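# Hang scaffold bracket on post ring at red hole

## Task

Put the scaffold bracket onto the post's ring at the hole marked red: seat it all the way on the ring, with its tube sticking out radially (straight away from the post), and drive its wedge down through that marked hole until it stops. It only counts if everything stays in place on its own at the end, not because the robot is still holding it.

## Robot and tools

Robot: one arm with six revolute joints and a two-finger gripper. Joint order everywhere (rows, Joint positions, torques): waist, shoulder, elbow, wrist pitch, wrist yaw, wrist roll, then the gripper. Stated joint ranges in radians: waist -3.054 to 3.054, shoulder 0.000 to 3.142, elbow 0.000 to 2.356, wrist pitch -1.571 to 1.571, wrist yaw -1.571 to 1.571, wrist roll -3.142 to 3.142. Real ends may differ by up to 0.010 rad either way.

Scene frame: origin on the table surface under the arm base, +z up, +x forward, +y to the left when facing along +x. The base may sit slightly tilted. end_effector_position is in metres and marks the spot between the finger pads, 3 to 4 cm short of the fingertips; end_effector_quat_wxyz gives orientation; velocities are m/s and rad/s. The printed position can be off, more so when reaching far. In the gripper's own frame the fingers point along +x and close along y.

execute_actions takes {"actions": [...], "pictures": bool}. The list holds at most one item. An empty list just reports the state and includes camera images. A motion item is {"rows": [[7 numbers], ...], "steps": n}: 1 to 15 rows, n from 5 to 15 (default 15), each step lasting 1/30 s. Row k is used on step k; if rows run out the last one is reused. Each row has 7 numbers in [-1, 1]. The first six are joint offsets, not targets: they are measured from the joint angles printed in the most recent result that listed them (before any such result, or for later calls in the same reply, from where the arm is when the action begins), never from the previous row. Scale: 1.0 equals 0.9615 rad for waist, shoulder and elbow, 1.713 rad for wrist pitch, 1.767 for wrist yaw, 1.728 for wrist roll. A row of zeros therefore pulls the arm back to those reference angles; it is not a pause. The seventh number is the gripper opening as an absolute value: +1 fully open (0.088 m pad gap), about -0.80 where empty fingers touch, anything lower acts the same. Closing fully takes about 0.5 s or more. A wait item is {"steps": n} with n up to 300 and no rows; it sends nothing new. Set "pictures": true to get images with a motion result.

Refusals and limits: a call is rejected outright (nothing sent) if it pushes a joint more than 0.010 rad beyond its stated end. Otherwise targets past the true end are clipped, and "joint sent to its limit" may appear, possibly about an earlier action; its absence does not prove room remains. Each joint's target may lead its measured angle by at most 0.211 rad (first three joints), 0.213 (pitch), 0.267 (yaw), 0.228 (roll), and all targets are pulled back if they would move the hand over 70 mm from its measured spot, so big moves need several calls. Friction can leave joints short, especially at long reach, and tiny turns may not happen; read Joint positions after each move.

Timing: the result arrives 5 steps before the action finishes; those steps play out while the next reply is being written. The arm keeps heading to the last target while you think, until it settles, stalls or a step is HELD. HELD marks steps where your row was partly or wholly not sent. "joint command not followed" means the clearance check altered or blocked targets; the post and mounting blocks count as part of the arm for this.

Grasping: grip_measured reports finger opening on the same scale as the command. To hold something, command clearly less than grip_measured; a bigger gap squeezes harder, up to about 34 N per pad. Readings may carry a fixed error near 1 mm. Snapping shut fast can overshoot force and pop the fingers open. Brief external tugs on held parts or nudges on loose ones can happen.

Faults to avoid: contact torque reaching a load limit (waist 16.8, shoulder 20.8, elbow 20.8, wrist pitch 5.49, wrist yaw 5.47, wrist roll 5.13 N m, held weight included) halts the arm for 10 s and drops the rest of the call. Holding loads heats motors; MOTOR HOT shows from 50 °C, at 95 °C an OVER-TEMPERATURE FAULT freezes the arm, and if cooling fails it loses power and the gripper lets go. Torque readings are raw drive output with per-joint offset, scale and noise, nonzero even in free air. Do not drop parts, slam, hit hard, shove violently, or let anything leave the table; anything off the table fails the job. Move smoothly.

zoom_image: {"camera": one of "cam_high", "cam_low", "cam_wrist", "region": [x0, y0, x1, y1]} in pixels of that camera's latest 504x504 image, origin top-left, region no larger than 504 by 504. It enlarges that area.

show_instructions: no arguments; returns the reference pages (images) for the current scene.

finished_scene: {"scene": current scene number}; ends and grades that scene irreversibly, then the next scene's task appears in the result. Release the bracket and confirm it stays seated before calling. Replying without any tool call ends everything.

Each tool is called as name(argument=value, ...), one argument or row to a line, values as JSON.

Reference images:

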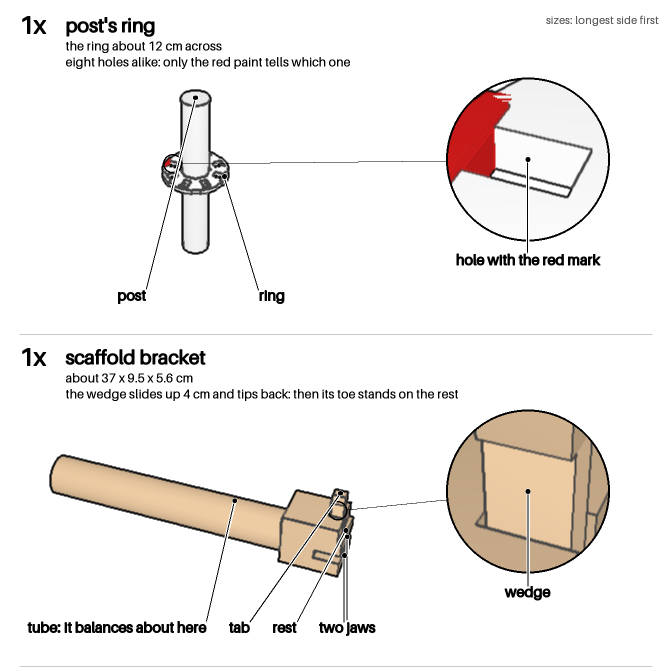

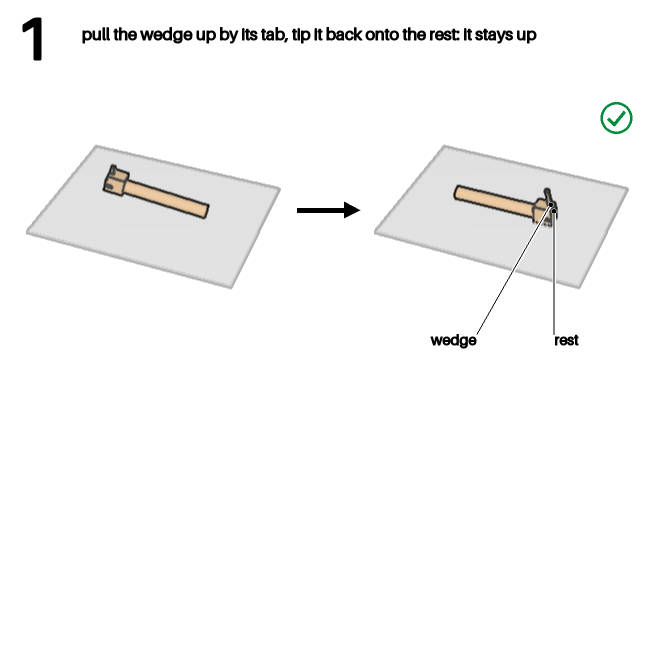

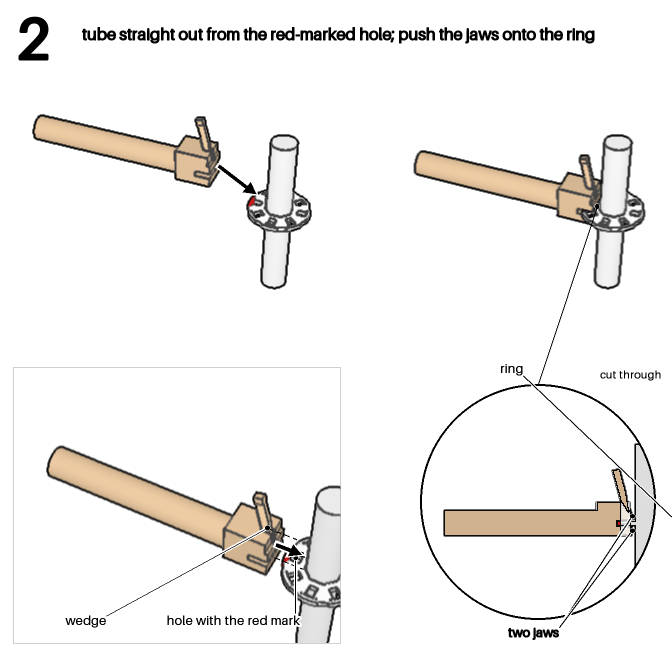

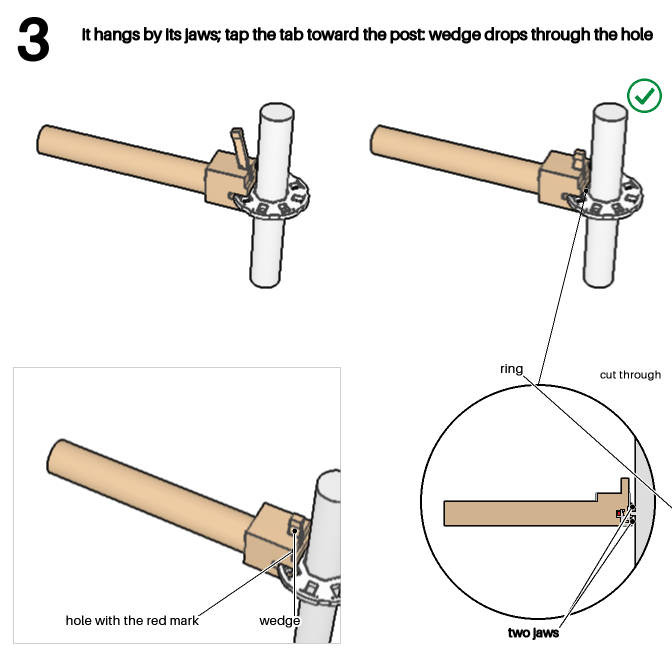

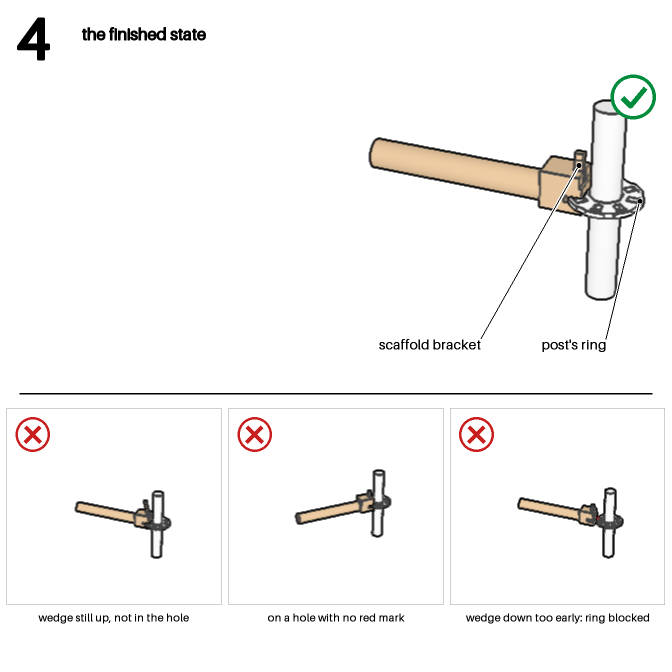

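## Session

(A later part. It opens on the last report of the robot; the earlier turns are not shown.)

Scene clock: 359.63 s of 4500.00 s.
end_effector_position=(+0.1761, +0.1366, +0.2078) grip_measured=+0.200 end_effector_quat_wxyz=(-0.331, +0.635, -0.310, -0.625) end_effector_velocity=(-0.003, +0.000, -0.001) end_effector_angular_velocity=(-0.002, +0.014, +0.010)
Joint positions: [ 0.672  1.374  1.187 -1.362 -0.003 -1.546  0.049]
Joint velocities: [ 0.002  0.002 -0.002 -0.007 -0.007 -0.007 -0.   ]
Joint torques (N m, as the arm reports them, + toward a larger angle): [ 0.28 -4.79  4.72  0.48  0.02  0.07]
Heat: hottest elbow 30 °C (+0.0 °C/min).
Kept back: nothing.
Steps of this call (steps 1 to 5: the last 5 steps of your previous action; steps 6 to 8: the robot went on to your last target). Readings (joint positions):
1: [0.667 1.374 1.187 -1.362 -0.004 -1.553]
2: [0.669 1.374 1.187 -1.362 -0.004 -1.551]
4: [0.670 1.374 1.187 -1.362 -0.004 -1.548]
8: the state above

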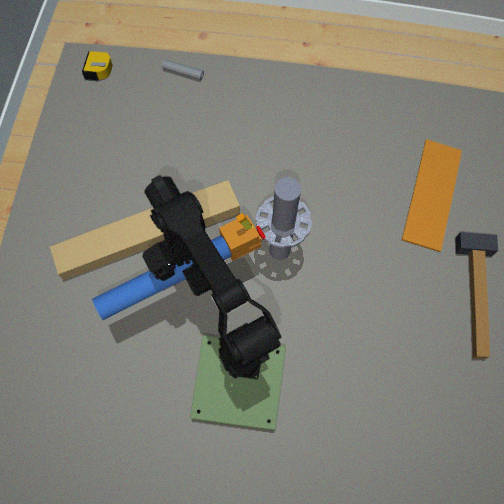

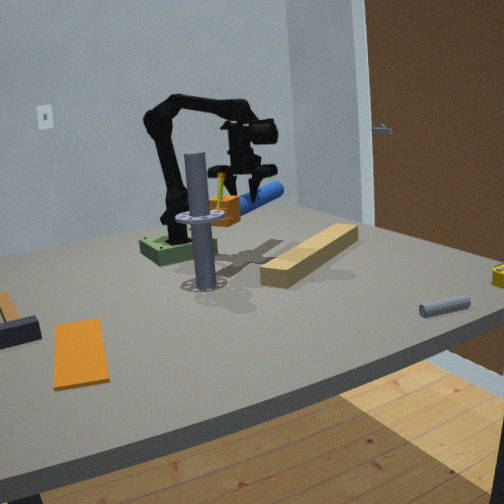

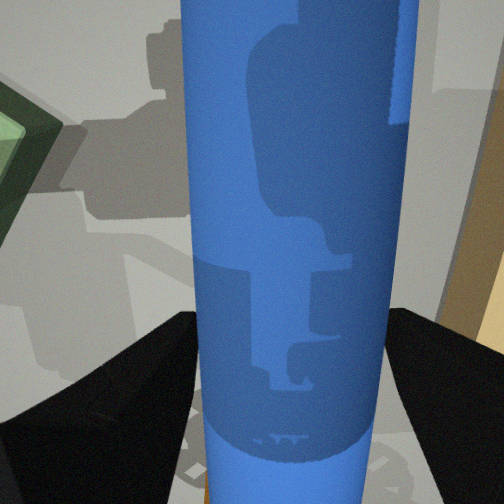

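execute_actions(
  actions=[
    {"rows":[[0.01,-0.005,0.02,-0.012,0,0.006,-0.6],[0.02,-0.012,0.045,-0.03,0,0.011,-0.6],[0.02,-0.02,0.07,-0.045,0,0.011,-0.6],[0.02,-0.022,0.085,-0.052,0,0.011,-0.6]],"steps":15},
  ],
)

execute_actions(
  actions=[
    {"steps":10},
  ],
  pictures=true,
)

zoom_image(
  camera="cam_low",
  region=[170, 160, 270, 240],
)

Scene clock: 360.70 s of 4500.00 s.
end_effector_position=(+0.1693, +0.1358, +0.2259) grip_measured=+0.199 end_effector_quat_wxyz=(-0.329, +0.634, -0.312, -0.626) end_effector_velocity=(-0.013, -0.008, +0.009) end_effector_angular_velocity=(-0.030, +0.048, +0.024)
Joint positions: [ 0.688  1.364  1.251 -1.442 -0.003 -1.53   0.049]
Joint velocities: [ 0.002 -0.007  0.032 -0.095 -0.007 -0.022 -0.   ]
Joint torques (N m, as the arm reports them, + toward a larger angle): [ 0.28 -5.69  5.83  0.33 -0.16  0.06]
Heat: hottest elbow 30 °C (+0.0 °C/min).
Steps of this call (steps 1 to 15: the robot went on to your last target; steps 16 to 22: nothing new was sent; steps 23 to 32: the first 10 steps of this action). Readings (joint positions):
23: [0.673 1.374 1.187 -1.363 -0.004 -1.545]
24: [0.675 1.374 1.190 -1.371 -0.004 -1.541]
26: [0.682 1.374 1.208 -1.411 -0.004 -1.535]
30: [0.687 1.365 1.245 -1.435 -0.003 -1.531]
32: the state above

Scene clock: 361.03 s of 4500.00 s.
end_effector_position=(+0.1684, +0.1352, +0.2261) grip_measured=+0.199 end_effector_quat_wxyz=(-0.328, +0.634, -0.313, -0.627) end_effector_velocity=(-0.002, +0.000, +0.001) end_effector_angular_velocity=(+0.004, +0.006, +0.010)
Joint positions: [ 0.688  1.364  1.251 -1.448 -0.003 -1.53   0.049]
Joint velocities: [ 0.002 -0.002  0.002 -0.007 -0.007 -0.007 -0.   ]
Joint torques (N m, as the arm reports them, + toward a larger angle): [ 0.21 -5.93  6.06  0.29 -0.14  0.07]
Heat: hottest elbow 30 °C (+0.0 °C/min).
Kept back: nothing.
Steps of this call (steps 1 to 5: the last 5 steps of your previous action; steps 6 to 10: the robot went on to your last target). Readings (joint positions):
1: [0.688 1.364 1.251 -1.445 -0.003 -1.530]
2: [0.688 1.364 1.251 -1.446 -0.003 -1.530]
4: [0.688 1.364 1.251 -1.447 -0.003 -1.530]
8: [0.688 1.364 1.251 -1.448 -0.003 -1.530]
10: the state above

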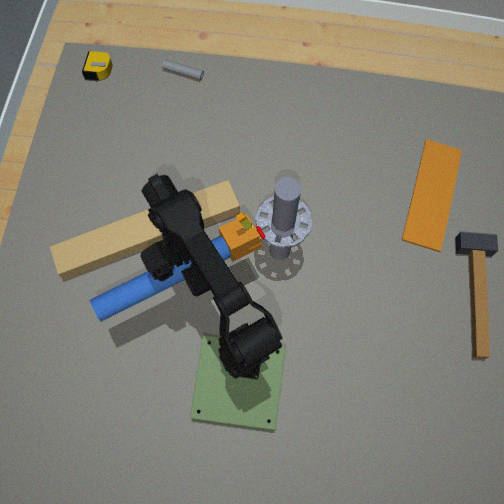

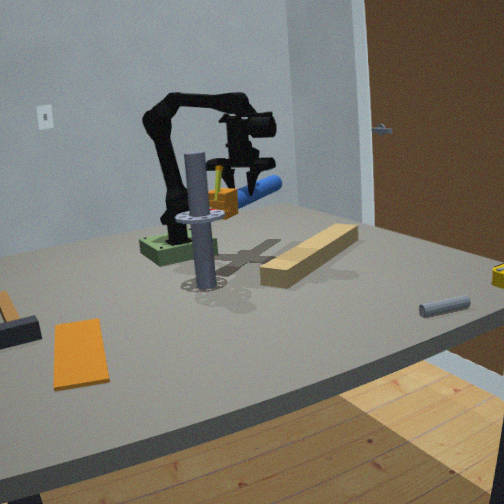

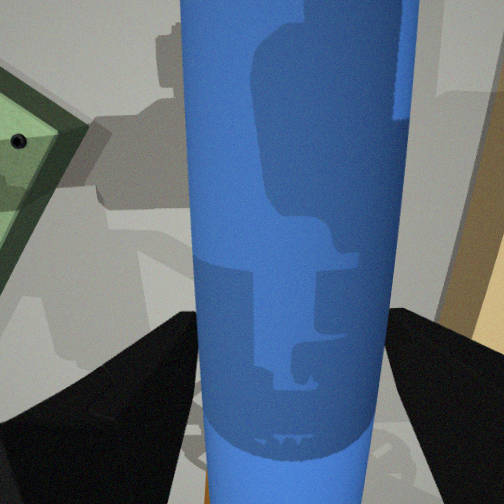

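Region (170, 160, 270, 240) of cam_low's 504x504 image, scaled by 5.040, with more detail than that image has; it fills the top 403 rows of this view, and the rest is white.

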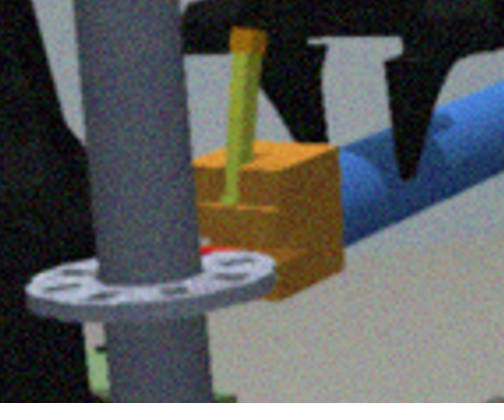

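execute_actions(
  actions=[
    {"rows":[[0,0.012,0.015,0,0,0,-0.6],[0,0.025,0.03,0,0,0,-0.6],[0,0.036,0.04,0,0,0,-0.6]],"steps":12},
  ],
)

execute_actions(
  actions=[
    {"steps":10},
  ],
  pictures=true,
)

zoom_image(
  camera="cam_high",
  region=[80, 140, 340, 340],
)

zoom_image(
  camera="cam_low",
  region=[170, 160, 270, 240],
)

Scene clock: 361.67 s of 4500.00 s.
end_effector_position=(+0.1725, +0.1385, +0.2248) grip_measured=+0.199 end_effector_quat_wxyz=(-0.324, +0.632, -0.317, -0.629) end_effector_velocity=(+0.008, +0.007, -0.011) end_effector_angular_velocity=(-0.026, +0.045, +0.005)
Joint positions: [ 0.688  1.393  1.27  -1.449 -0.003 -1.53   0.049]
Joint velocities: [-0.002  0.076  0.017  0.007 -0.007 -0.007  0.   ]
Joint torques (N m, as the arm reports them, + toward a larger angle): [-0.1  -5.09  6.12  0.51 -0.14  0.01]
Heat: hottest elbow 30 °C (+0.0 °C/min).
Steps of this call (steps 1 to 12: the robot went on to your last target; steps 13 to 19: the first 7 steps of this action). Readings (joint positions):
13: [0.688 1.364 1.251 -1.448 -0.003 -1.530]
14: [0.688 1.367 1.253 -1.449 -0.003 -1.530]
16: [0.688 1.379 1.263 -1.450 -0.003 -1.530]
19: the state above

Scene clock: 362.00 s of 4500.00 s.
end_effector_position=(+0.1733, +0.1391, +0.2249) grip_measured=+0.199 end_effector_quat_wxyz=(-0.324, +0.632, -0.317, -0.629) end_effector_velocity=(-0.001, -0.000, +0.000) end_effector_angular_velocity=(+0.001, +0.010, +0.005)
Joint positions: [ 0.688  1.397  1.273 -1.449 -0.003 -1.53   0.049]
Joint velocities: [-0.002  0.002  0.002 -0.007 -0.007 -0.007 -0.   ]
Joint torques (N m, as the arm reports them, + toward a larger angle): [-0.05 -4.72  6.14  0.54 -0.14 -0.02]
Heat: hottest elbow 30 °C (+0.0 °C/min).
Kept back: nothing.
Steps of this call (steps 1 to 5: the last 5 steps of your previous action; steps 6 to 10: the robot went on to your last target). Readings (joint positions):
1: [0.688 1.395 1.270 -1.449 -0.003 -1.530]
2: [0.688 1.396 1.271 -1.449 -0.003 -1.530]
4: [0.688 1.397 1.272 -1.449 -0.003 -1.530]
8: [0.688 1.397 1.273 -1.449 -0.003 -1.530]
10: the state above

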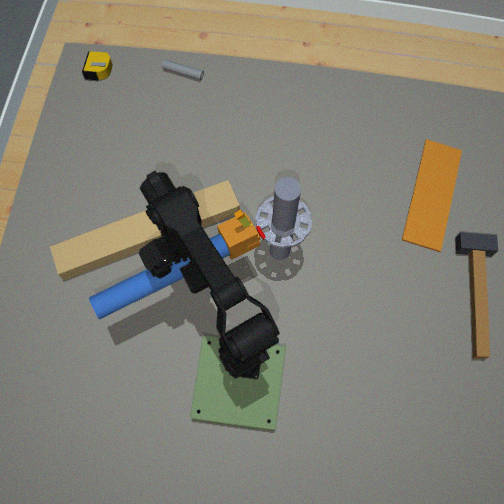

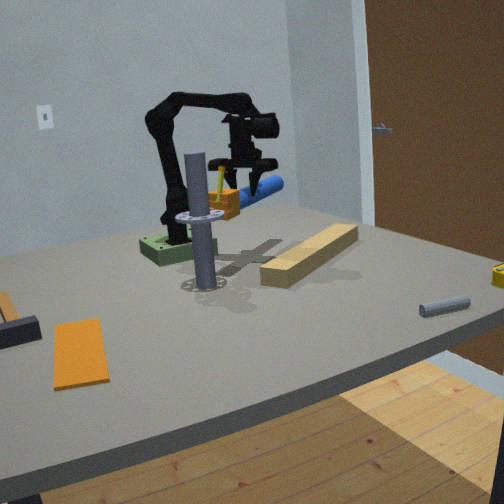

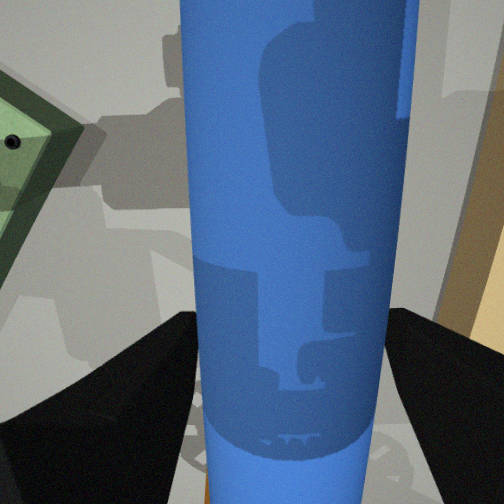

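Region (80, 140, 340, 340) of cam_high's 504x504 image, scaled by 1.938, with more detail than that image has; it fills the top 388 rows of this view, and the rest is white.

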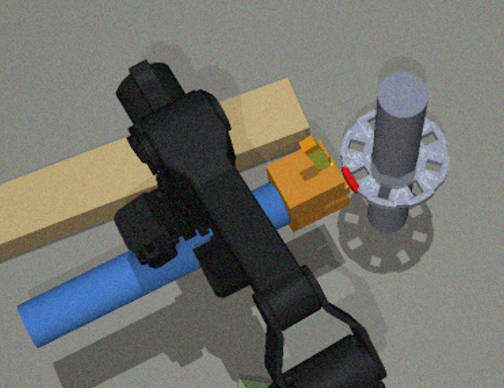

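Region (170, 160, 270, 240) of cam_low's 504x504 image, scaled by 5.040, with more detail than that image has; it fills the top 403 rows of this view, and the rest is white.

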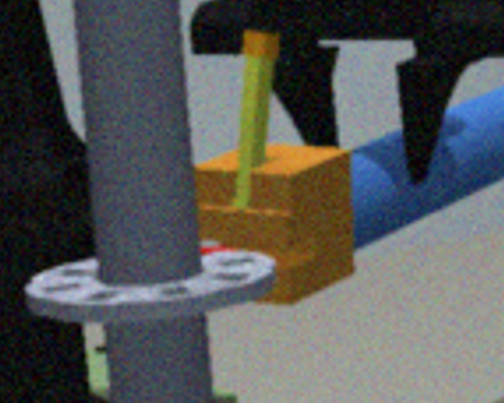

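execute_actions(
  actions=[
    {"rows":[[-0.015,0,0,0,0,-0.008,-0.6],[-0.03,0,0,0,0,-0.016,-0.6],[-0.045,0,0,0,0,-0.025,-0.6],[-0.06,0,0,0,0,-0.033,-0.6]],"steps":15},
  ],
)

execute_actions(
  actions=[
    {"steps":10},
  ],
)

Scene clock: 362.80 s of 4500.00 s.
end_effector_position=(+0.1784, +0.1326, +0.2249) grip_measured=+0.199 end_effector_quat_wxyz=(-0.326, +0.628, -0.316, -0.632) end_effector_velocity=(-0.000, -0.004, -0.000) end_effector_angular_velocity=(+0.002, +0.010, +0.005)
Joint positions: [ 0.644  1.398  1.273 -1.449 -0.015 -1.574  0.049]
Joint velocities: [-0.017 -0.002 -0.002 -0.007 -0.007 -0.022 -0.   ]
Joint torques (N m, as the arm reports them, + toward a larger angle): [-1.23 -4.87  4.64  0.47  0.33 -0.35]
Heat: hottest elbow 30 °C (+0.0 °C/min).
Steps of this call (steps 1 to 14: the robot went on to your last target; steps 15 to 24: the first 10 steps of this action). Readings (joint positions):
15: [0.687 1.398 1.273 -1.449 -0.004 -1.531]
16: [0.683 1.398 1.273 -1.449 -0.004 -1.537]
18: [0.666 1.398 1.273 -1.449 -0.005 -1.556]
22: [0.644 1.398 1.273 -1.448 -0.014 -1.573]
24: the state above

Scene clock: 363.13 s of 4500.00 s.
end_effector_position=(+0.1785, +0.1325, +0.2249) grip_measured=+0.199 end_effector_quat_wxyz=(-0.326, +0.628, -0.315, -0.633) end_effector_velocity=(-0.000, +0.002, +0.001) end_effector_angular_velocity=(+0.025, +0.003, +0.015)
Joint positions: [ 0.642  1.398  1.273 -1.449 -0.017 -1.576  0.049]
Joint velocities: [-0.007 -0.007 -0.002  0.007 -0.022 -0.022 -0.   ]
Joint torques (N m, as the arm reports them, + toward a larger angle): [-1.26 -4.9   4.64  0.45  0.4  -0.35]
Heat: hottest elbow 30 °C (+0.0 °C/min).
Kept back: nothing.
Steps of this call (steps 1 to 5: the last 5 steps of your previous action; steps 6 to 10: the robot went on to your last target). Readings (joint positions):
1: [0.643 1.398 1.273 -1.449 -0.015 -1.574]
2: [0.643 1.398 1.273 -1.449 -0.015 -1.575]
4: [0.643 1.398 1.273 -1.449 -0.016 -1.575]
8: [0.642 1.398 1.273 -1.449 -0.016 -1.576]
10: the state above

execute_actions(
  actions=[
    {"rows":[[-0.02,0,0.02,-0.006,0.008,0,-0.6],[-0.02,0,0.025,-0.009,0.008,0,-0.6],[-0.02,-0.002,0.03,-0.012,0.008,0,-0.6],[-0.02,-0.004,0.035,-0.015,0.008,0,-0.6],[-0.02,-0.006,0.04,-0.018,0.008,0,-0.6],[-0.02,-0.008,0.045,-0.021,0.008,0,-0.6]],"steps":15},
  ],
)

execute_actions(
  actions=[
    {"steps":10},
  ],
  pictures=true,
)

zoom_image(
  camera="cam_low",
  region=[170, 160, 270, 240],
)

Scene clock: 363.70 s of 4500.00 s.
end_effector_position=(+0.1785, +0.1315, +0.2314) grip_measured=+0.197 end_effector_quat_wxyz=(-0.328, +0.626, -0.314, -0.634) end_effector_velocity=(-0.003, -0.004, +0.006) end_effector_angular_velocity=(-0.013, +0.006, -0.010)
Joint positions: [ 0.635  1.398  1.299 -1.473 -0.022 -1.581  0.049]
Joint velocities: [-0.002 -0.002  0.022 -0.037  0.007  0.007 -0.   ]
Joint torques (N m, as the arm reports them, + toward a larger angle): [-1.22 -5.76  5.84 -0.14  0.67  0.13]
Heat: hottest elbow 30 °C (+0.0 °C/min).
Steps of this call (steps 1 to 7: the robot went on to your last target; steps 8 to 17: the first 10 steps of this action). Readings (joint positions):
8: [0.641 1.398 1.273 -1.449 -0.018 -1.577]
9: [0.640 1.398 1.274 -1.450 -0.019 -1.578]
11: [0.638 1.398 1.278 -1.453 -0.022 -1.580]
15: [0.635 1.398 1.295 -1.469 -0.022 -1.581]
17: the state above

Scene clock: 364.03 s of 4500.00 s.
end_effector_position=(+0.1785, +0.1315, +0.2319) grip_measured=+0.197 end_effector_quat_wxyz=(-0.328, +0.626, -0.314, -0.634) end_effector_velocity=(-0.001, -0.000, +0.001) end_effector_angular_velocity=(+0.005, +0.006, +0.005)
Joint positions: [ 0.635  1.398  1.301 -1.475 -0.022 -1.581  0.049]
Joint velocities: [-0.002 -0.002  0.002 -0.007 -0.007 -0.007  0.   ]
Joint torques (N m, as the arm reports them, + toward a larger angle): [-1.23 -5.86  5.87 -0.21  0.65  0.15]
Heat: hottest elbow 30 °C (+0.0 °C/min).
Kept back: nothing.
Steps of this call (steps 1 to 5: the last 5 steps of your previous action; steps 6 to 10: the robot went on to your last target). Readings (joint positions):
1: [0.635 1.398 1.300 -1.473 -0.022 -1.581]
2: [0.635 1.398 1.300 -1.474 -0.022 -1.581]
4: [0.635 1.398 1.301 -1.474 -0.022 -1.581]
8: [0.635 1.398 1.301 -1.475 -0.022 -1.581]
10: the state above

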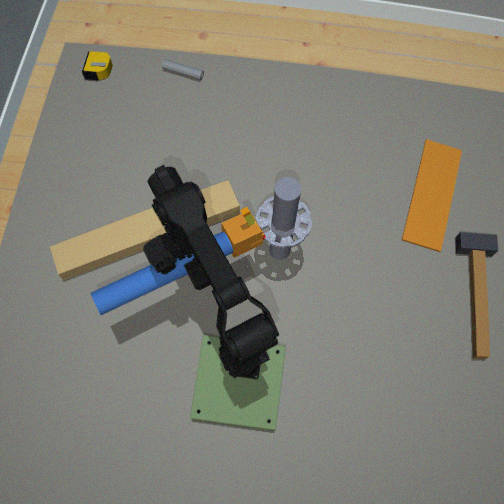

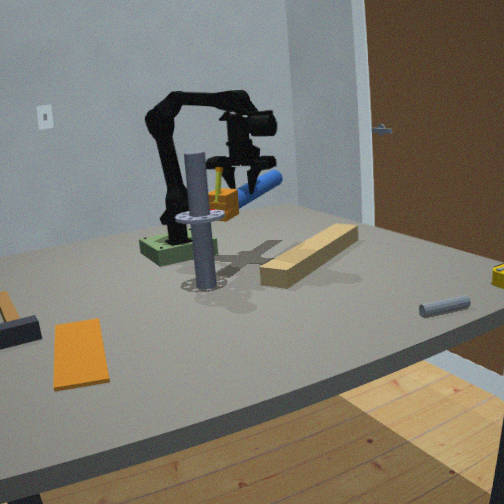

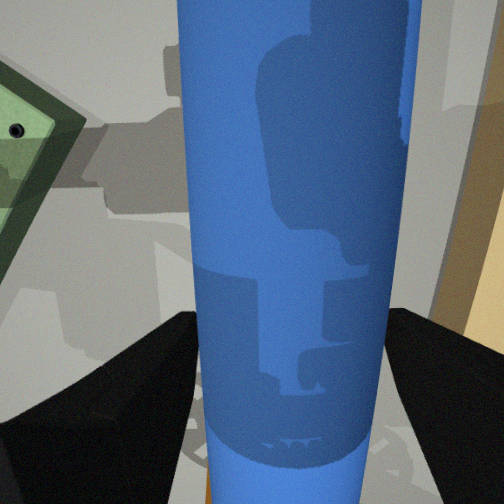

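Region (170, 160, 270, 240) of cam_low's 504x504 image, scaled by 5.040, with more detail than that image has; it fills the top 403 rows of this view, and the rest is white.

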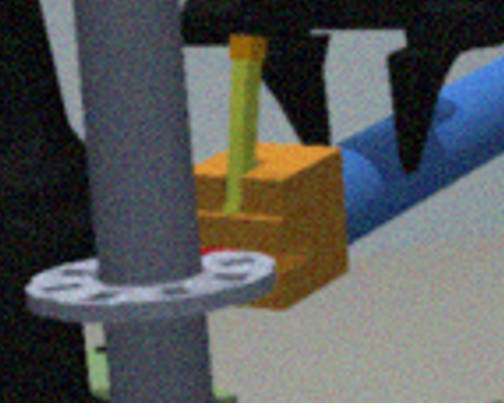

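execute_actions(
  actions=[
    {"rows":[[-0.01,0.002,-0.02,0.006,0.012,0,-0.6],[-0.015,0.004,-0.025,0.012,0.012,-0.004,-0.6],[-0.02,0.006,-0.03,0.016,0.012,-0.008,-0.6],[-0.025,0.006,-0.032,0.016,0.012,-0.012,-0.6],[-0.03,0.006,-0.032,0.016,0.012,-0.015,-0.6],[-0.035,0.006,-0.032,0.016,0.012,-0.018,-0.6]],"steps":15},
  ],
)

execute_actions(
  actions=[
    {"steps":10},
  ],
)

Scene clock: 364.63 s of 4500.00 s.
end_effector_position=(+0.1784, +0.1311, +0.2258) grip_measured=+0.196 end_effector_quat_wxyz=(-0.326, +0.622, -0.312, -0.639) end_effector_velocity=(-0.002, +0.001, -0.002) end_effector_angular_velocity=(+0.029, +0.022, +0.020)
Joint positions: [ 0.625  1.398  1.277 -1.456 -0.034 -1.596  0.049]
Joint velocities: [-0.017 -0.002 -0.012  0.007 -0.037 -0.037  0.   ]
Joint torques (N m, as the arm reports them, + toward a larger angle): [-2.35 -4.22  4.06  0.97  1.28 -0.41]
Heat: hottest elbow 30 °C (+0.0 °C/min).
Steps of this call (steps 1 to 8: the robot went on to your last target; steps 9 to 18: the first 10 steps of this action). Readings (joint positions):
9: [0.634 1.398 1.301 -1.476 -0.022 -1.581]
10: [0.635 1.398 1.299 -1.474 -0.022 -1.582]
12: [0.634 1.398 1.292 -1.468 -0.023 -1.583]
16: [0.627 1.398 1.278 -1.457 -0.032 -1.594]
18: the state above

Scene clock: 364.97 s of 4500.00 s.
end_effector_position=(+0.1784, +0.1311, +0.2253) grip_measured=+0.196 end_effector_quat_wxyz=(-0.326, +0.622, -0.312, -0.640) end_effector_velocity=(-0.002, -0.001, -0.000) end_effector_angular_velocity=(+0.002, +0.010, +0.005)
Joint positions: [ 0.624  1.398  1.275 -1.455 -0.036 -1.599  0.049]
Joint velocities: [-0.002 -0.002 -0.002 -0.007 -0.007 -0.007 -0.   ]
Joint torques (N m, as the arm reports them, + toward a larger angle): [-2.39 -4.16  4.22  0.98  1.33 -0.42]
Heat: hottest elbow 30 °C (+0.0 °C/min).
Kept back: nothing.
Steps of this call (steps 1 to 5: the last 5 steps of your previous action; steps 6 to 10: the robot went on to your last target). Readings (joint positions):
1: [0.625 1.398 1.277 -1.456 -0.035 -1.597]
2: [0.625 1.398 1.276 -1.456 -0.035 -1.598]
4: [0.624 1.398 1.275 -1.455 -0.036 -1.598]
8: [0.624 1.398 1.275 -1.455 -0.036 -1.599]
10: the state above

execute_actions(
  actions=[
    {"rows":[[0.02,0,0,0,0.012,0.012,-0.6],[0.04,0,0,0,0.02,0.03,-0.6],[0.06,0,0,0,0.02,0.04,-0.6]],"steps":12},
  ],
)

execute_actions(
  actions=[
    {"steps":10},
  ],
  pictures=true,
)

zoom_image(
  camera="cam_low",
  region=[190, 180, 250, 230],
)

zoom_image(
  camera="cam_high",
  region=[200, 180, 320, 280],
)

Scene clock: 365.60 s of 4500.00 s.
end_effector_position=(+0.1760, +0.1351, +0.2244) grip_measured=+0.195 end_effector_quat_wxyz=(-0.324, +0.631, -0.321, -0.627) end_effector_velocity=(-0.029, +0.024, -0.000) end_effector_angular_velocity=(+0.006, +0.051, +0.044)
Joint positions: [ 0.669  1.4    1.273 -1.451 -0.    -1.543  0.049]
Joint velocities: [ 0.139 -0.002 -0.002 -0.037 -0.037  0.095 -0.   ]
Joint torques (N m, as the arm reports them, + toward a larger angle): [-0.01 -5.05  4.76  0.28 -0.1   0.05]
Heat: hottest elbow 30 °C (+0.0 °C/min).
Steps of this call (steps 1 to 12: the robot went on to your last target; steps 13 to 19: the first 7 steps of this action). Readings (joint positions):
13: [0.625 1.398 1.274 -1.453 -0.035 -1.598]
14: [0.631 1.398 1.274 -1.452 -0.028 -1.589]
16: [0.651 1.399 1.273 -1.449 -0.004 -1.565]
19: the state above

Scene clock: 365.93 s of 4500.00 s.
end_effector_position=(+0.1746, +0.1368, +0.2244) grip_measured=+0.195 end_effector_quat_wxyz=(-0.324, +0.631, -0.321, -0.627) end_effector_velocity=(-0.005, -0.003, -0.000) end_effector_angular_velocity=(-0.008, +0.022, +0.005)
Joint positions: [ 0.678  1.4    1.273 -1.452 -0.001 -1.532  0.049]
Joint velocities: [-0.002 -0.002 -0.002 -0.022 -0.007 -0.007 -0.   ]
Joint torques (N m, as the arm reports them, + toward a larger angle): [ 0.23 -5.05  4.76  0.25 -0.13  0.05]
Heat: hottest elbow 30 °C (+0.0 °C/min).
Kept back: nothing.
Steps of this call (steps 1 to 5: the last 5 steps of your previous action; steps 6 to 10: the robot went on to your last target). Readings (joint positions):
1: [0.672 1.400 1.273 -1.452 -0.001 -1.540]
2: [0.675 1.400 1.273 -1.452 -0.001 -1.538]
4: [0.677 1.400 1.273 -1.452 -0.001 -1.535]
8: [0.678 1.400 1.273 -1.452 -0.001 -1.533]
10: the state above

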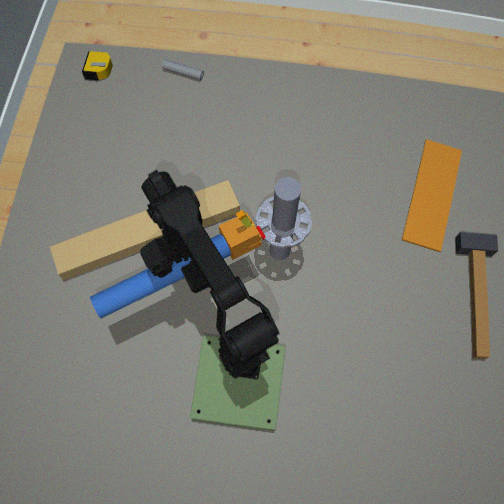

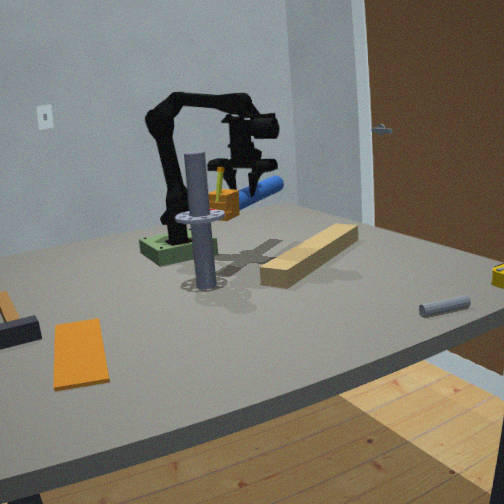

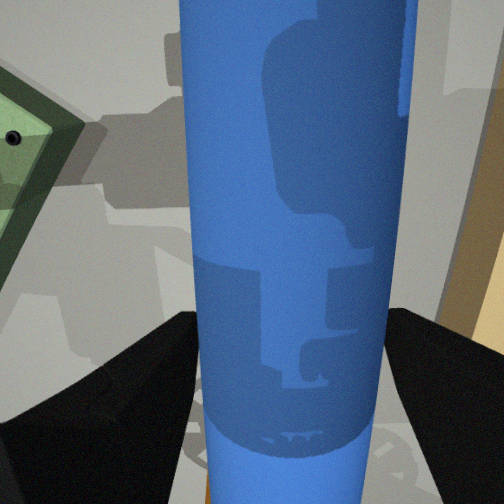

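Region (190, 180, 250, 230) of cam_low's 504x504 image, scaled by 8.400, with more detail than that image has.

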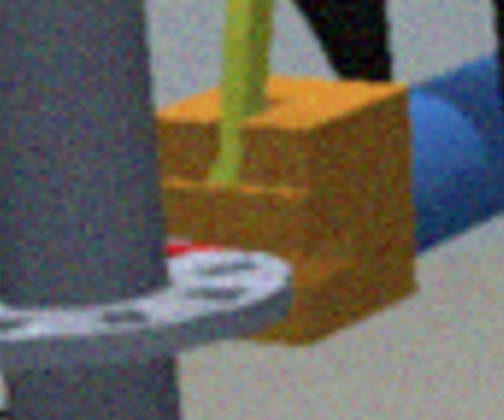

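Region (200, 180, 320, 280) of cam_high's 504x504 image, scaled by 4.200, with more detail than that image has.

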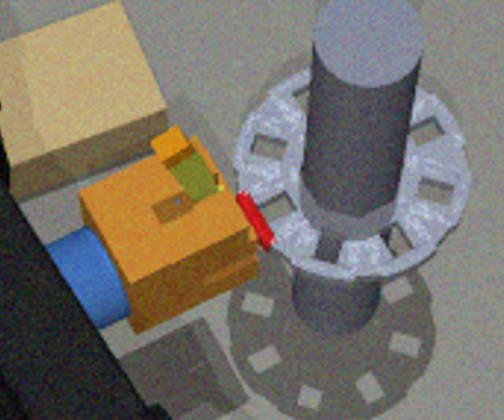

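execute_actions(
  actions=[
    {"rows":[[-0.02,0,0,0,0,-0.011,-0.6],[-0.035,0,0,0,0,-0.02,-0.6],[-0.045,0,0,0,0,-0.025,-0.6],[-0.05,0,0,0,0,-0.028,-0.6]],"steps":12},
  ],
)

execute_actions(
  actions=[
    {"rows":[[-0.015,0.001,-0.004,0.003,0,-0.004,-0.6],[-0.015,0.002,-0.007,0.005,0,-0.004,-0.6],[-0.015,0.003,-0.010,0.007,0,-0.004,-0.6],[-0.015,0.004,-0.013,0.009,0,-0.004,-0.6],[-0.015,0.005,-0.016,0.011,0,-0.004,-0.6],[-0.015,0.006,-0.019,0.013,0,-0.004,-0.6],[-0.015,0.006,-0.022,0.015,0,-0.004,-0.6]],"steps":15},
  ],
)

execute_actions(
  actions=[
    {"steps":10},
  ],
)

Scene clock: 367.53 s of 4500.00 s.
end_effector_position=(+0.1768, +0.1337, +0.2245) grip_measured=+0.194 end_effector_quat_wxyz=(-0.325, +0.626, -0.318, -0.633) end_effector_velocity=(-0.002, -0.001, -0.001) end_effector_angular_velocity=(+0.035, +0.039, +0.034)
Joint positions: [ 0.65   1.4    1.273 -1.452 -0.017 -1.565  0.049]
Joint velocities: [-0.032  0.002 -0.002 -0.007 -0.051 -0.066 -0.   ]
Joint torques (N m, as the arm reports them, + toward a larger angle): [-1.75 -4.98  4.62  0.51  0.54 -0.28]
Heat: hottest elbow 30 °C (+0.0 °C/min).
Steps of this call (steps 1 to 30: the robot went on to your last target; steps 31 to 41: nothing new was sent; steps 42 to 48: the first 7 steps of this action). Readings (joint positions):
42: [0.677 1.400 1.273 -1.452 -0.001 -1.533]
43: [0.673 1.400 1.273 -1.452 -0.002 -1.541]
45: [0.657 1.400 1.273 -1.452 -0.008 -1.557]
48: the state above

Scene clock: 368.03 s of 4500.00 s.
end_effector_position=(+0.1774, +0.1336, +0.2202) grip_measured=+0.193 end_effector_quat_wxyz=(-0.326, +0.623, -0.317, -0.636) end_effector_velocity=(+0.005, +0.003, -0.010) end_effector_angular_velocity=(+0.010, -0.002, +0.000)
Joint positions: [ 0.643  1.401  1.257 -1.437 -0.025 -1.571  0.048]
Joint velocities: [-0.007  0.012 -0.032  0.051 -0.007 -0.007 -0.   ]
Joint torques (N m, as the arm reports them, + toward a larger angle): [-1.16 -4.38  4.41  0.92  0.08 -0.19]
Heat: hottest elbow 30 °C (+0.0 °C/min).
Steps of this call (steps 1 to 5: the last 5 steps of your previous action; steps 6 to 15: the first 10 steps of this action, its rows measured from where the robot was after step 5). Readings (joint positions):
5: [0.647 1.400 1.273 -1.453 -0.020 -1.570]
6: [0.647 1.400 1.273 -1.453 -0.021 -1.570]
7: [0.646 1.400 1.273 -1.453 -0.021 -1.570]
9: [0.645 1.400 1.271 -1.452 -0.023 -1.571]
13: [0.643 1.400 1.261 -1.440 -0.025 -1.571]
15: the state above

Scene clock: 368.37 s of 4500.00 s.
end_effector_position=(+0.1776, +0.1337, +0.2196) grip_measured=+0.193 end_effector_quat_wxyz=(-0.326, +0.623, -0.317, -0.636) end_effector_velocity=(-0.003, -0.002, -0.000) end_effector_angular_velocity=(+0.002, +0.010, -0.010)
Joint positions: [ 0.642  1.401  1.255 -1.434 -0.026 -1.571  0.048]
Joint velocities: [-0.002 -0.007 -0.007 -0.007 -0.007  0.007 -0.   ]
Joint torques (N m, as the arm reports them, + toward a larger angle): [-0.98 -4.41  4.3   0.96  0.1  -0.18]
Heat: hottest elbow 30 °C (+0.0 °C/min).
Kept back: nothing.
Steps of this call (steps 1 to 5: the last 5 steps of your previous action; steps 6 to 10: the robot went on to your last target). Readings (joint positions):
1: [0.643 1.401 1.256 -1.436 -0.026 -1.571]
2: [0.643 1.401 1.256 -1.435 -0.026 -1.571]
4: [0.643 1.401 1.255 -1.435 -0.026 -1.571]
8: [0.643 1.401 1.255 -1.435 -0.026 -1.571]
10: the state above

execute_actions(
  actions=[],
)

zoom_image(
  camera="cam_low",
  region=[170, 170, 260, 240],
)

zoom_image(
  camera="cam_high",
  region=[200, 180, 320, 280],
)

Scene clock: 368.57 s of 4500.00 s.
end_effector_position=(+0.1775, +0.1337, +0.2195) grip_measured=+0.193 end_effector_quat_wxyz=(-0.327, +0.623, -0.317, -0.636) end_effector_velocity=(+0.001, +0.002, +0.001) end_effector_angular_velocity=(+0.013, -0.006, +0.005)
Joint positions: [ 0.642  1.401  1.254 -1.434 -0.026 -1.571  0.048]
Joint velocities: [-0.002 -0.002  0.002  0.007 -0.007 -0.007  0.   ]
Joint torques (N m, as the arm reports them, + toward a larger angle): [-1.   -4.31  4.39  0.92  0.12 -0.18]
Heat: hottest elbow 30 °C (+0.0 °C/min).
Kept back: nothing.
Steps of this call (steps 1 to 6: the robot went on to your last target). Readings (joint positions):
1: [0.642 1.401 1.255 -1.434 -0.026 -1.571]
2: [0.642 1.401 1.254 -1.434 -0.026 -1.571]
4: [0.642 1.401 1.254 -1.434 -0.026 -1.571]
6: the state above
The arm was judged still, so your last target was given up. Only a new action makes it travel on or press farther. Fingers that are still opening or closing keep moving.

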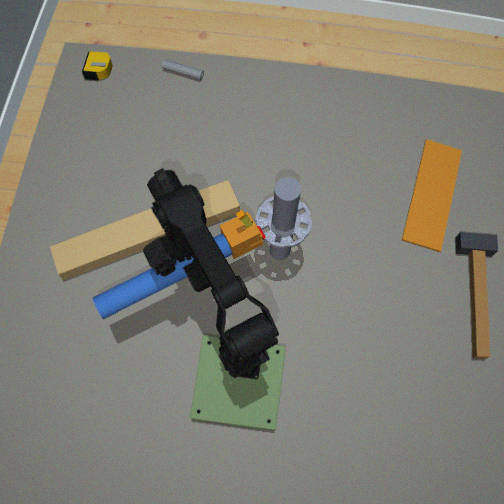

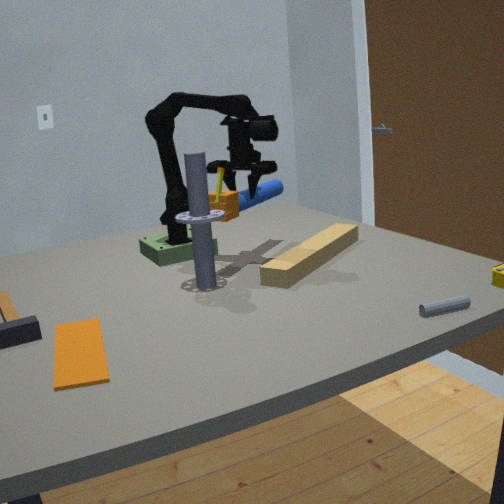

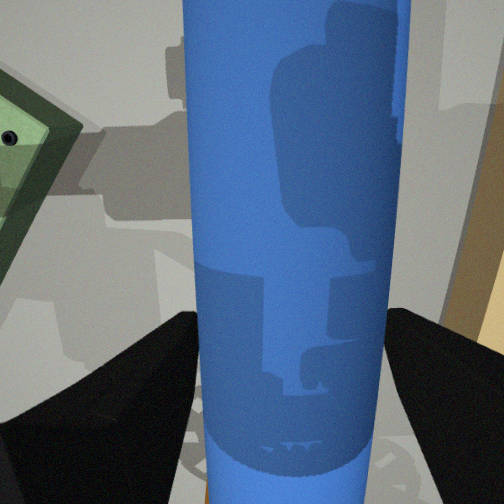

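Region (170, 170, 260, 240) of cam_low's 504x504 image, scaled by 5.600, with more detail than that image has.

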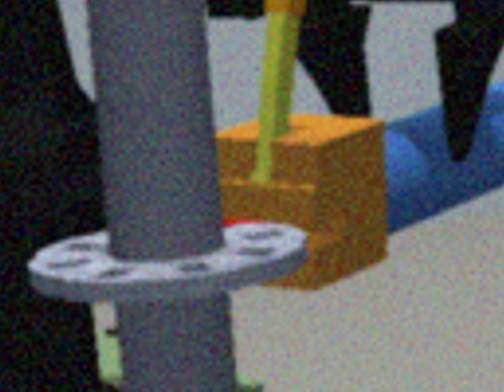

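Region (200, 180, 320, 280) of cam_high's 504x504 image, scaled by 4.200, with more detail than that image has.

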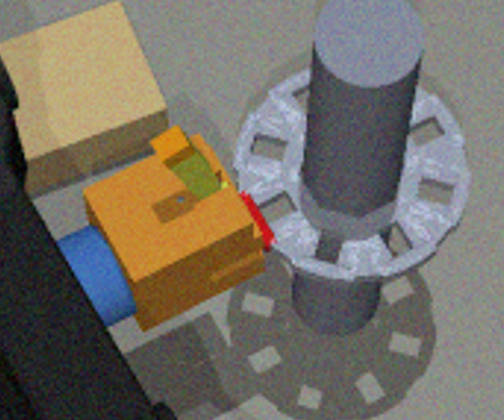

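execute_actions(
  actions=[
    {"rows":[[-0.015,0.001,-0.012,0.003,0,-0.004,-0.6],[-0.015,0.002,-0.014,0.005,0,-0.004,-0.6],[-0.015,0.003,-0.016,0.007,0,-0.004,-0.6],[-0.015,0.004,-0.018,0.009,0,-0.004,-0.6],[-0.015,0.005,-0.020,0.011,0,-0.004,-0.6],[-0.015,0.006,-0.022,0.013,0,-0.004,-0.6],[-0.015,0.006,-0.025,0.015,0,-0.004,-0.6],[-0.015,0.006,-0.028,0.017,0,-0.004,-0.6]],"steps":15},
  ],
)

execute_actions(
  actions=[
    {"steps":10},
  ],
)

Scene clock: 369.60 s of 4500.00 s.
end_effector_position=(+0.1782, +0.1337, +0.2142) grip_measured=+0.192 end_effector_quat_wxyz=(-0.327, +0.621, -0.318, -0.638) end_effector_velocity=(-0.002, +0.000, -0.014) end_effector_angular_velocity=(+0.005, +0.031, -0.000)
Joint positions: [ 0.638  1.402  1.234 -1.414 -0.031 -1.574  0.048]
Joint velocities: [-0.007  0.007 -0.051  0.037 -0.022 -0.007 -0.   ]
Joint torques (N m, as the arm reports them, + toward a larger angle): [-1.06 -4.39  4.34  0.84  0.01 -0.16]
Heat: hottest elbow 30 °C (+0.0 °C/min).
Steps of this call (steps 1 to 21: nothing new was sent; steps 22 to 31: the first 10 steps of this action). Readings (joint positions):
22: [0.641 1.402 1.253 -1.432 -0.027 -1.572]
23: [0.641 1.402 1.251 -1.432 -0.028 -1.573]
25: [0.640 1.402 1.248 -1.428 -0.029 -1.573]
29: [0.638 1.402 1.238 -1.418 -0.030 -1.574]
31: the state above

Scene clock: 369.93 s of 4500.00 s.
end_effector_position=(+0.1784, +0.1338, +0.2133) grip_measured=+0.192 end_effector_quat_wxyz=(-0.328, +0.621, -0.318, -0.638) end_effector_velocity=(-0.002, -0.002, -0.001) end_effector_angular_velocity=(-0.001, +0.014, -0.015)
Joint positions: [ 0.637  1.403  1.231 -1.41  -0.031 -1.574  0.048]
Joint velocities: [-0.007 -0.002 -0.007 -0.007 -0.007  0.007 -0.   ]
Joint torques (N m, as the arm reports them, + toward a larger angle): [-1.01 -4.42  4.35  0.86  0.04 -0.15]
Heat: hottest elbow 30 °C (+0.0 °C/min).
Kept back: nothing.
Steps of this call (steps 1 to 5: the last 5 steps of your previous action; steps 6 to 10: the robot went on to your last target). Readings (joint positions):
1: [0.638 1.403 1.233 -1.413 -0.031 -1.574]
2: [0.638 1.403 1.232 -1.412 -0.031 -1.574]
4: [0.638 1.403 1.231 -1.411 -0.031 -1.574]
8: [0.637 1.403 1.231 -1.411 -0.031 -1.574]
10: the state above

execute_actions(
  actions=[
    {"rows":[[0.015,-0.01,-0.01,0.01,0.01,0.008,-0.6],[0.03,-0.02,-0.02,0.02,0.02,0.018,-0.6],[0.04,-0.033,-0.03,0.032,0.028,0.024,-0.6]],"steps":13},
  ],
)

execute_actions(
  actions=[
    {"steps":12},
  ],
  pictures=true,
)

zoom_image(
  camera="cam_low",
  region=[170, 170, 260, 240],
)

Scene clock: 370.80 s of 4500.00 s.
end_effector_position=(+0.1804, +0.1372, +0.2092) grip_measured=+0.192 end_effector_quat_wxyz=(-0.332, +0.637, -0.314, -0.620) end_effector_velocity=(+0.007, +0.002, +0.006) end_effector_angular_velocity=(+0.006, -0.115, -0.007)
Joint positions: [ 0.67   1.389  1.203 -1.365  0.008 -1.539  0.048]
Joint velocities: [ 0.032 -0.051 -0.022  0.066  0.066  0.037 -0.   ]
Joint torques (N m, as the arm reports them, + toward a larger angle): [ 0.2  -6.54  4.83  0.79  0.13  0.05]
Heat: hottest elbow 30 °C (+0.0 °C/min).
Steps of this call (steps 1 to 15: the robot went on to your last target; steps 16 to 18: nothing new was sent; steps 19 to 26: the first 8 steps of this action). Readings (joint positions):
19: [0.638 1.403 1.229 -1.407 -0.030 -1.573]
20: [0.641 1.403 1.225 -1.400 -0.025 -1.567]
22: [0.656 1.397 1.213 -1.378 -0.006 -1.551]
26: the state above

Scene clock: 371.20 s of 4500.00 s.
end_effector_position=(+0.1807, +0.1376, +0.2093) grip_measured=+0.192 end_effector_quat_wxyz=(-0.335, +0.639, -0.314, -0.617) end_effector_velocity=(-0.001, +0.001, -0.001) end_effector_angular_velocity=(+0.007, +0.002, +0.010)
Joint positions: [ 0.673  1.385  1.201 -1.359  0.011 -1.533  0.048]
Joint velocities: [ 0.002 -0.002 -0.007  0.007 -0.007 -0.007 -0.   ]
Joint torques (N m, as the arm reports them, + toward a larger angle): [ 0.2  -6.59  4.79  0.74  0.19  0.04]
Heat: hottest elbow 30 °C (+0.0 °C/min).
Kept back: nothing.
Steps of this call (steps 1 to 5: the last 5 steps of your previous action; steps 6 to 12: the robot went on to your last target). Readings (joint positions):
1: [0.670 1.387 1.203 -1.363 0.008 -1.537]
2: [0.671 1.387 1.202 -1.361 0.009 -1.536]
4: [0.672 1.386 1.201 -1.360 0.010 -1.535]
8: [0.673 1.385 1.201 -1.359 0.011 -1.534]
12: the state above

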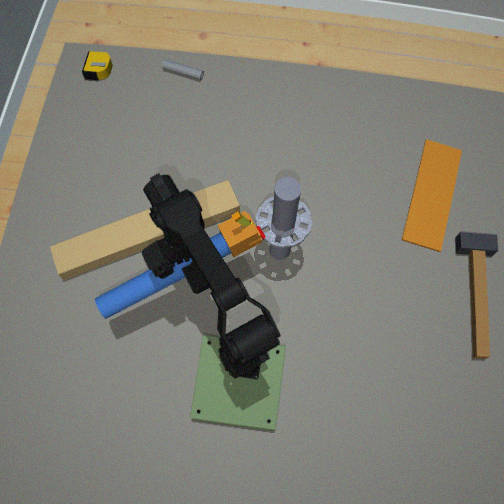

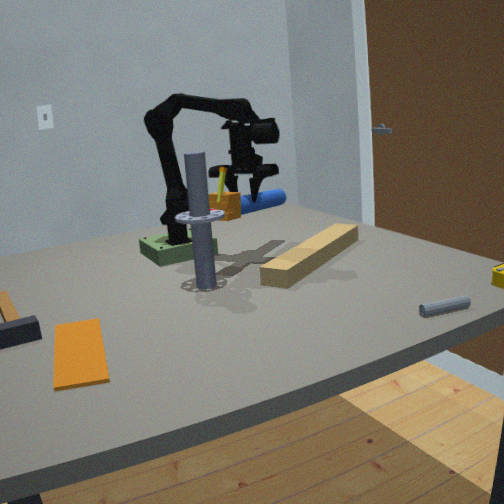

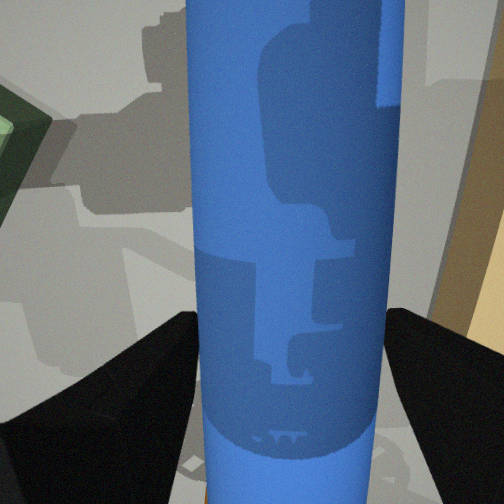

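Region (170, 170, 260, 240) of cam_low's 504x504 image, scaled by 5.600, with more detail than that image has.

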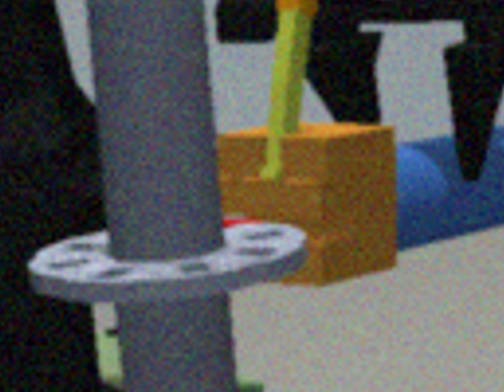

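execute_actions(
  actions=[
    {"rows":[[-0.015,0,0,0,0,-0.008,-0.6],[-0.03,0,0,0,0,-0.016,-0.6],[-0.045,0,0,0,0,-0.025,-0.6],[-0.06,0,0,0,0,-0.033,-0.6]],"steps":15},
  ],
)

execute_actions(
  actions=[
    {"steps":10},
  ],
)

Scene clock: 371.77 s of 4500.00 s.
end_effector_position=(+0.1877, +0.1278, +0.2092) grip_measured=+0.192 end_effector_quat_wxyz=(-0.335, +0.639, -0.315, -0.617) end_effector_velocity=(-0.002, -0.002, +0.001) end_effector_angular_velocity=(+0.015, +0.014, +0.035)
Joint positions: [ 0.62   1.385  1.2   -1.358  0.011 -1.584  0.048]
Joint velocities: [-0.017 -0.007 -0.002 -0.007 -0.022 -0.051 -0.   ]
Joint torques (N m, as the arm reports them, + toward a larger angle): [-0.37 -4.87  4.69  0.51 -0.11 -0.08]
Heat: hottest elbow 30 °C (+0.0 °C/min).
Steps of this call (steps 1 to 7: the robot went on to your last target; steps 8 to 17: the first 10 steps of this action). Readings (joint positions):
8: [0.672 1.385 1.201 -1.358 0.012 -1.534]
9: [0.669 1.385 1.200 -1.358 0.011 -1.540]
11: [0.652 1.385 1.200 -1.358 0.011 -1.559]
15: [0.623 1.385 1.200 -1.358 0.011 -1.580]
17: the state above

Scene clock: 372.10 s of 4500.00 s.
end_effector_position=(+0.1879, +0.1275, +0.2092) grip_measured=+0.192 end_effector_quat_wxyz=(-0.334, +0.639, -0.314, -0.617) end_effector_velocity=(+0.001, +0.000, -0.000) end_effector_angular_velocity=(+0.010, -0.002, +0.000)
Joint positions: [ 0.619  1.385  1.2   -1.358  0.011 -1.588  0.048]
Joint velocities: [-0.007 -0.002 -0.002  0.007 -0.007 -0.007  0.   ]
Joint torques (N m, as the arm reports them, + toward a larger angle): [-0.39 -4.88  4.65  0.51 -0.12 -0.11]
Heat: hottest elbow 30 °C (+0.0 °C/min).
Kept back: nothing.
Steps of this call (steps 1 to 5: the last 5 steps of your previous action; steps 6 to 10: the robot went on to your last target). Readings (joint positions):
1: [0.620 1.385 1.200 -1.358 0.011 -1.585]
2: [0.619 1.385 1.200 -1.358 0.011 -1.586]
4: [0.619 1.385 1.200 -1.358 0.011 -1.587]
8: [0.619 1.385 1.200 -1.358 0.011 -1.588]
10: the state above


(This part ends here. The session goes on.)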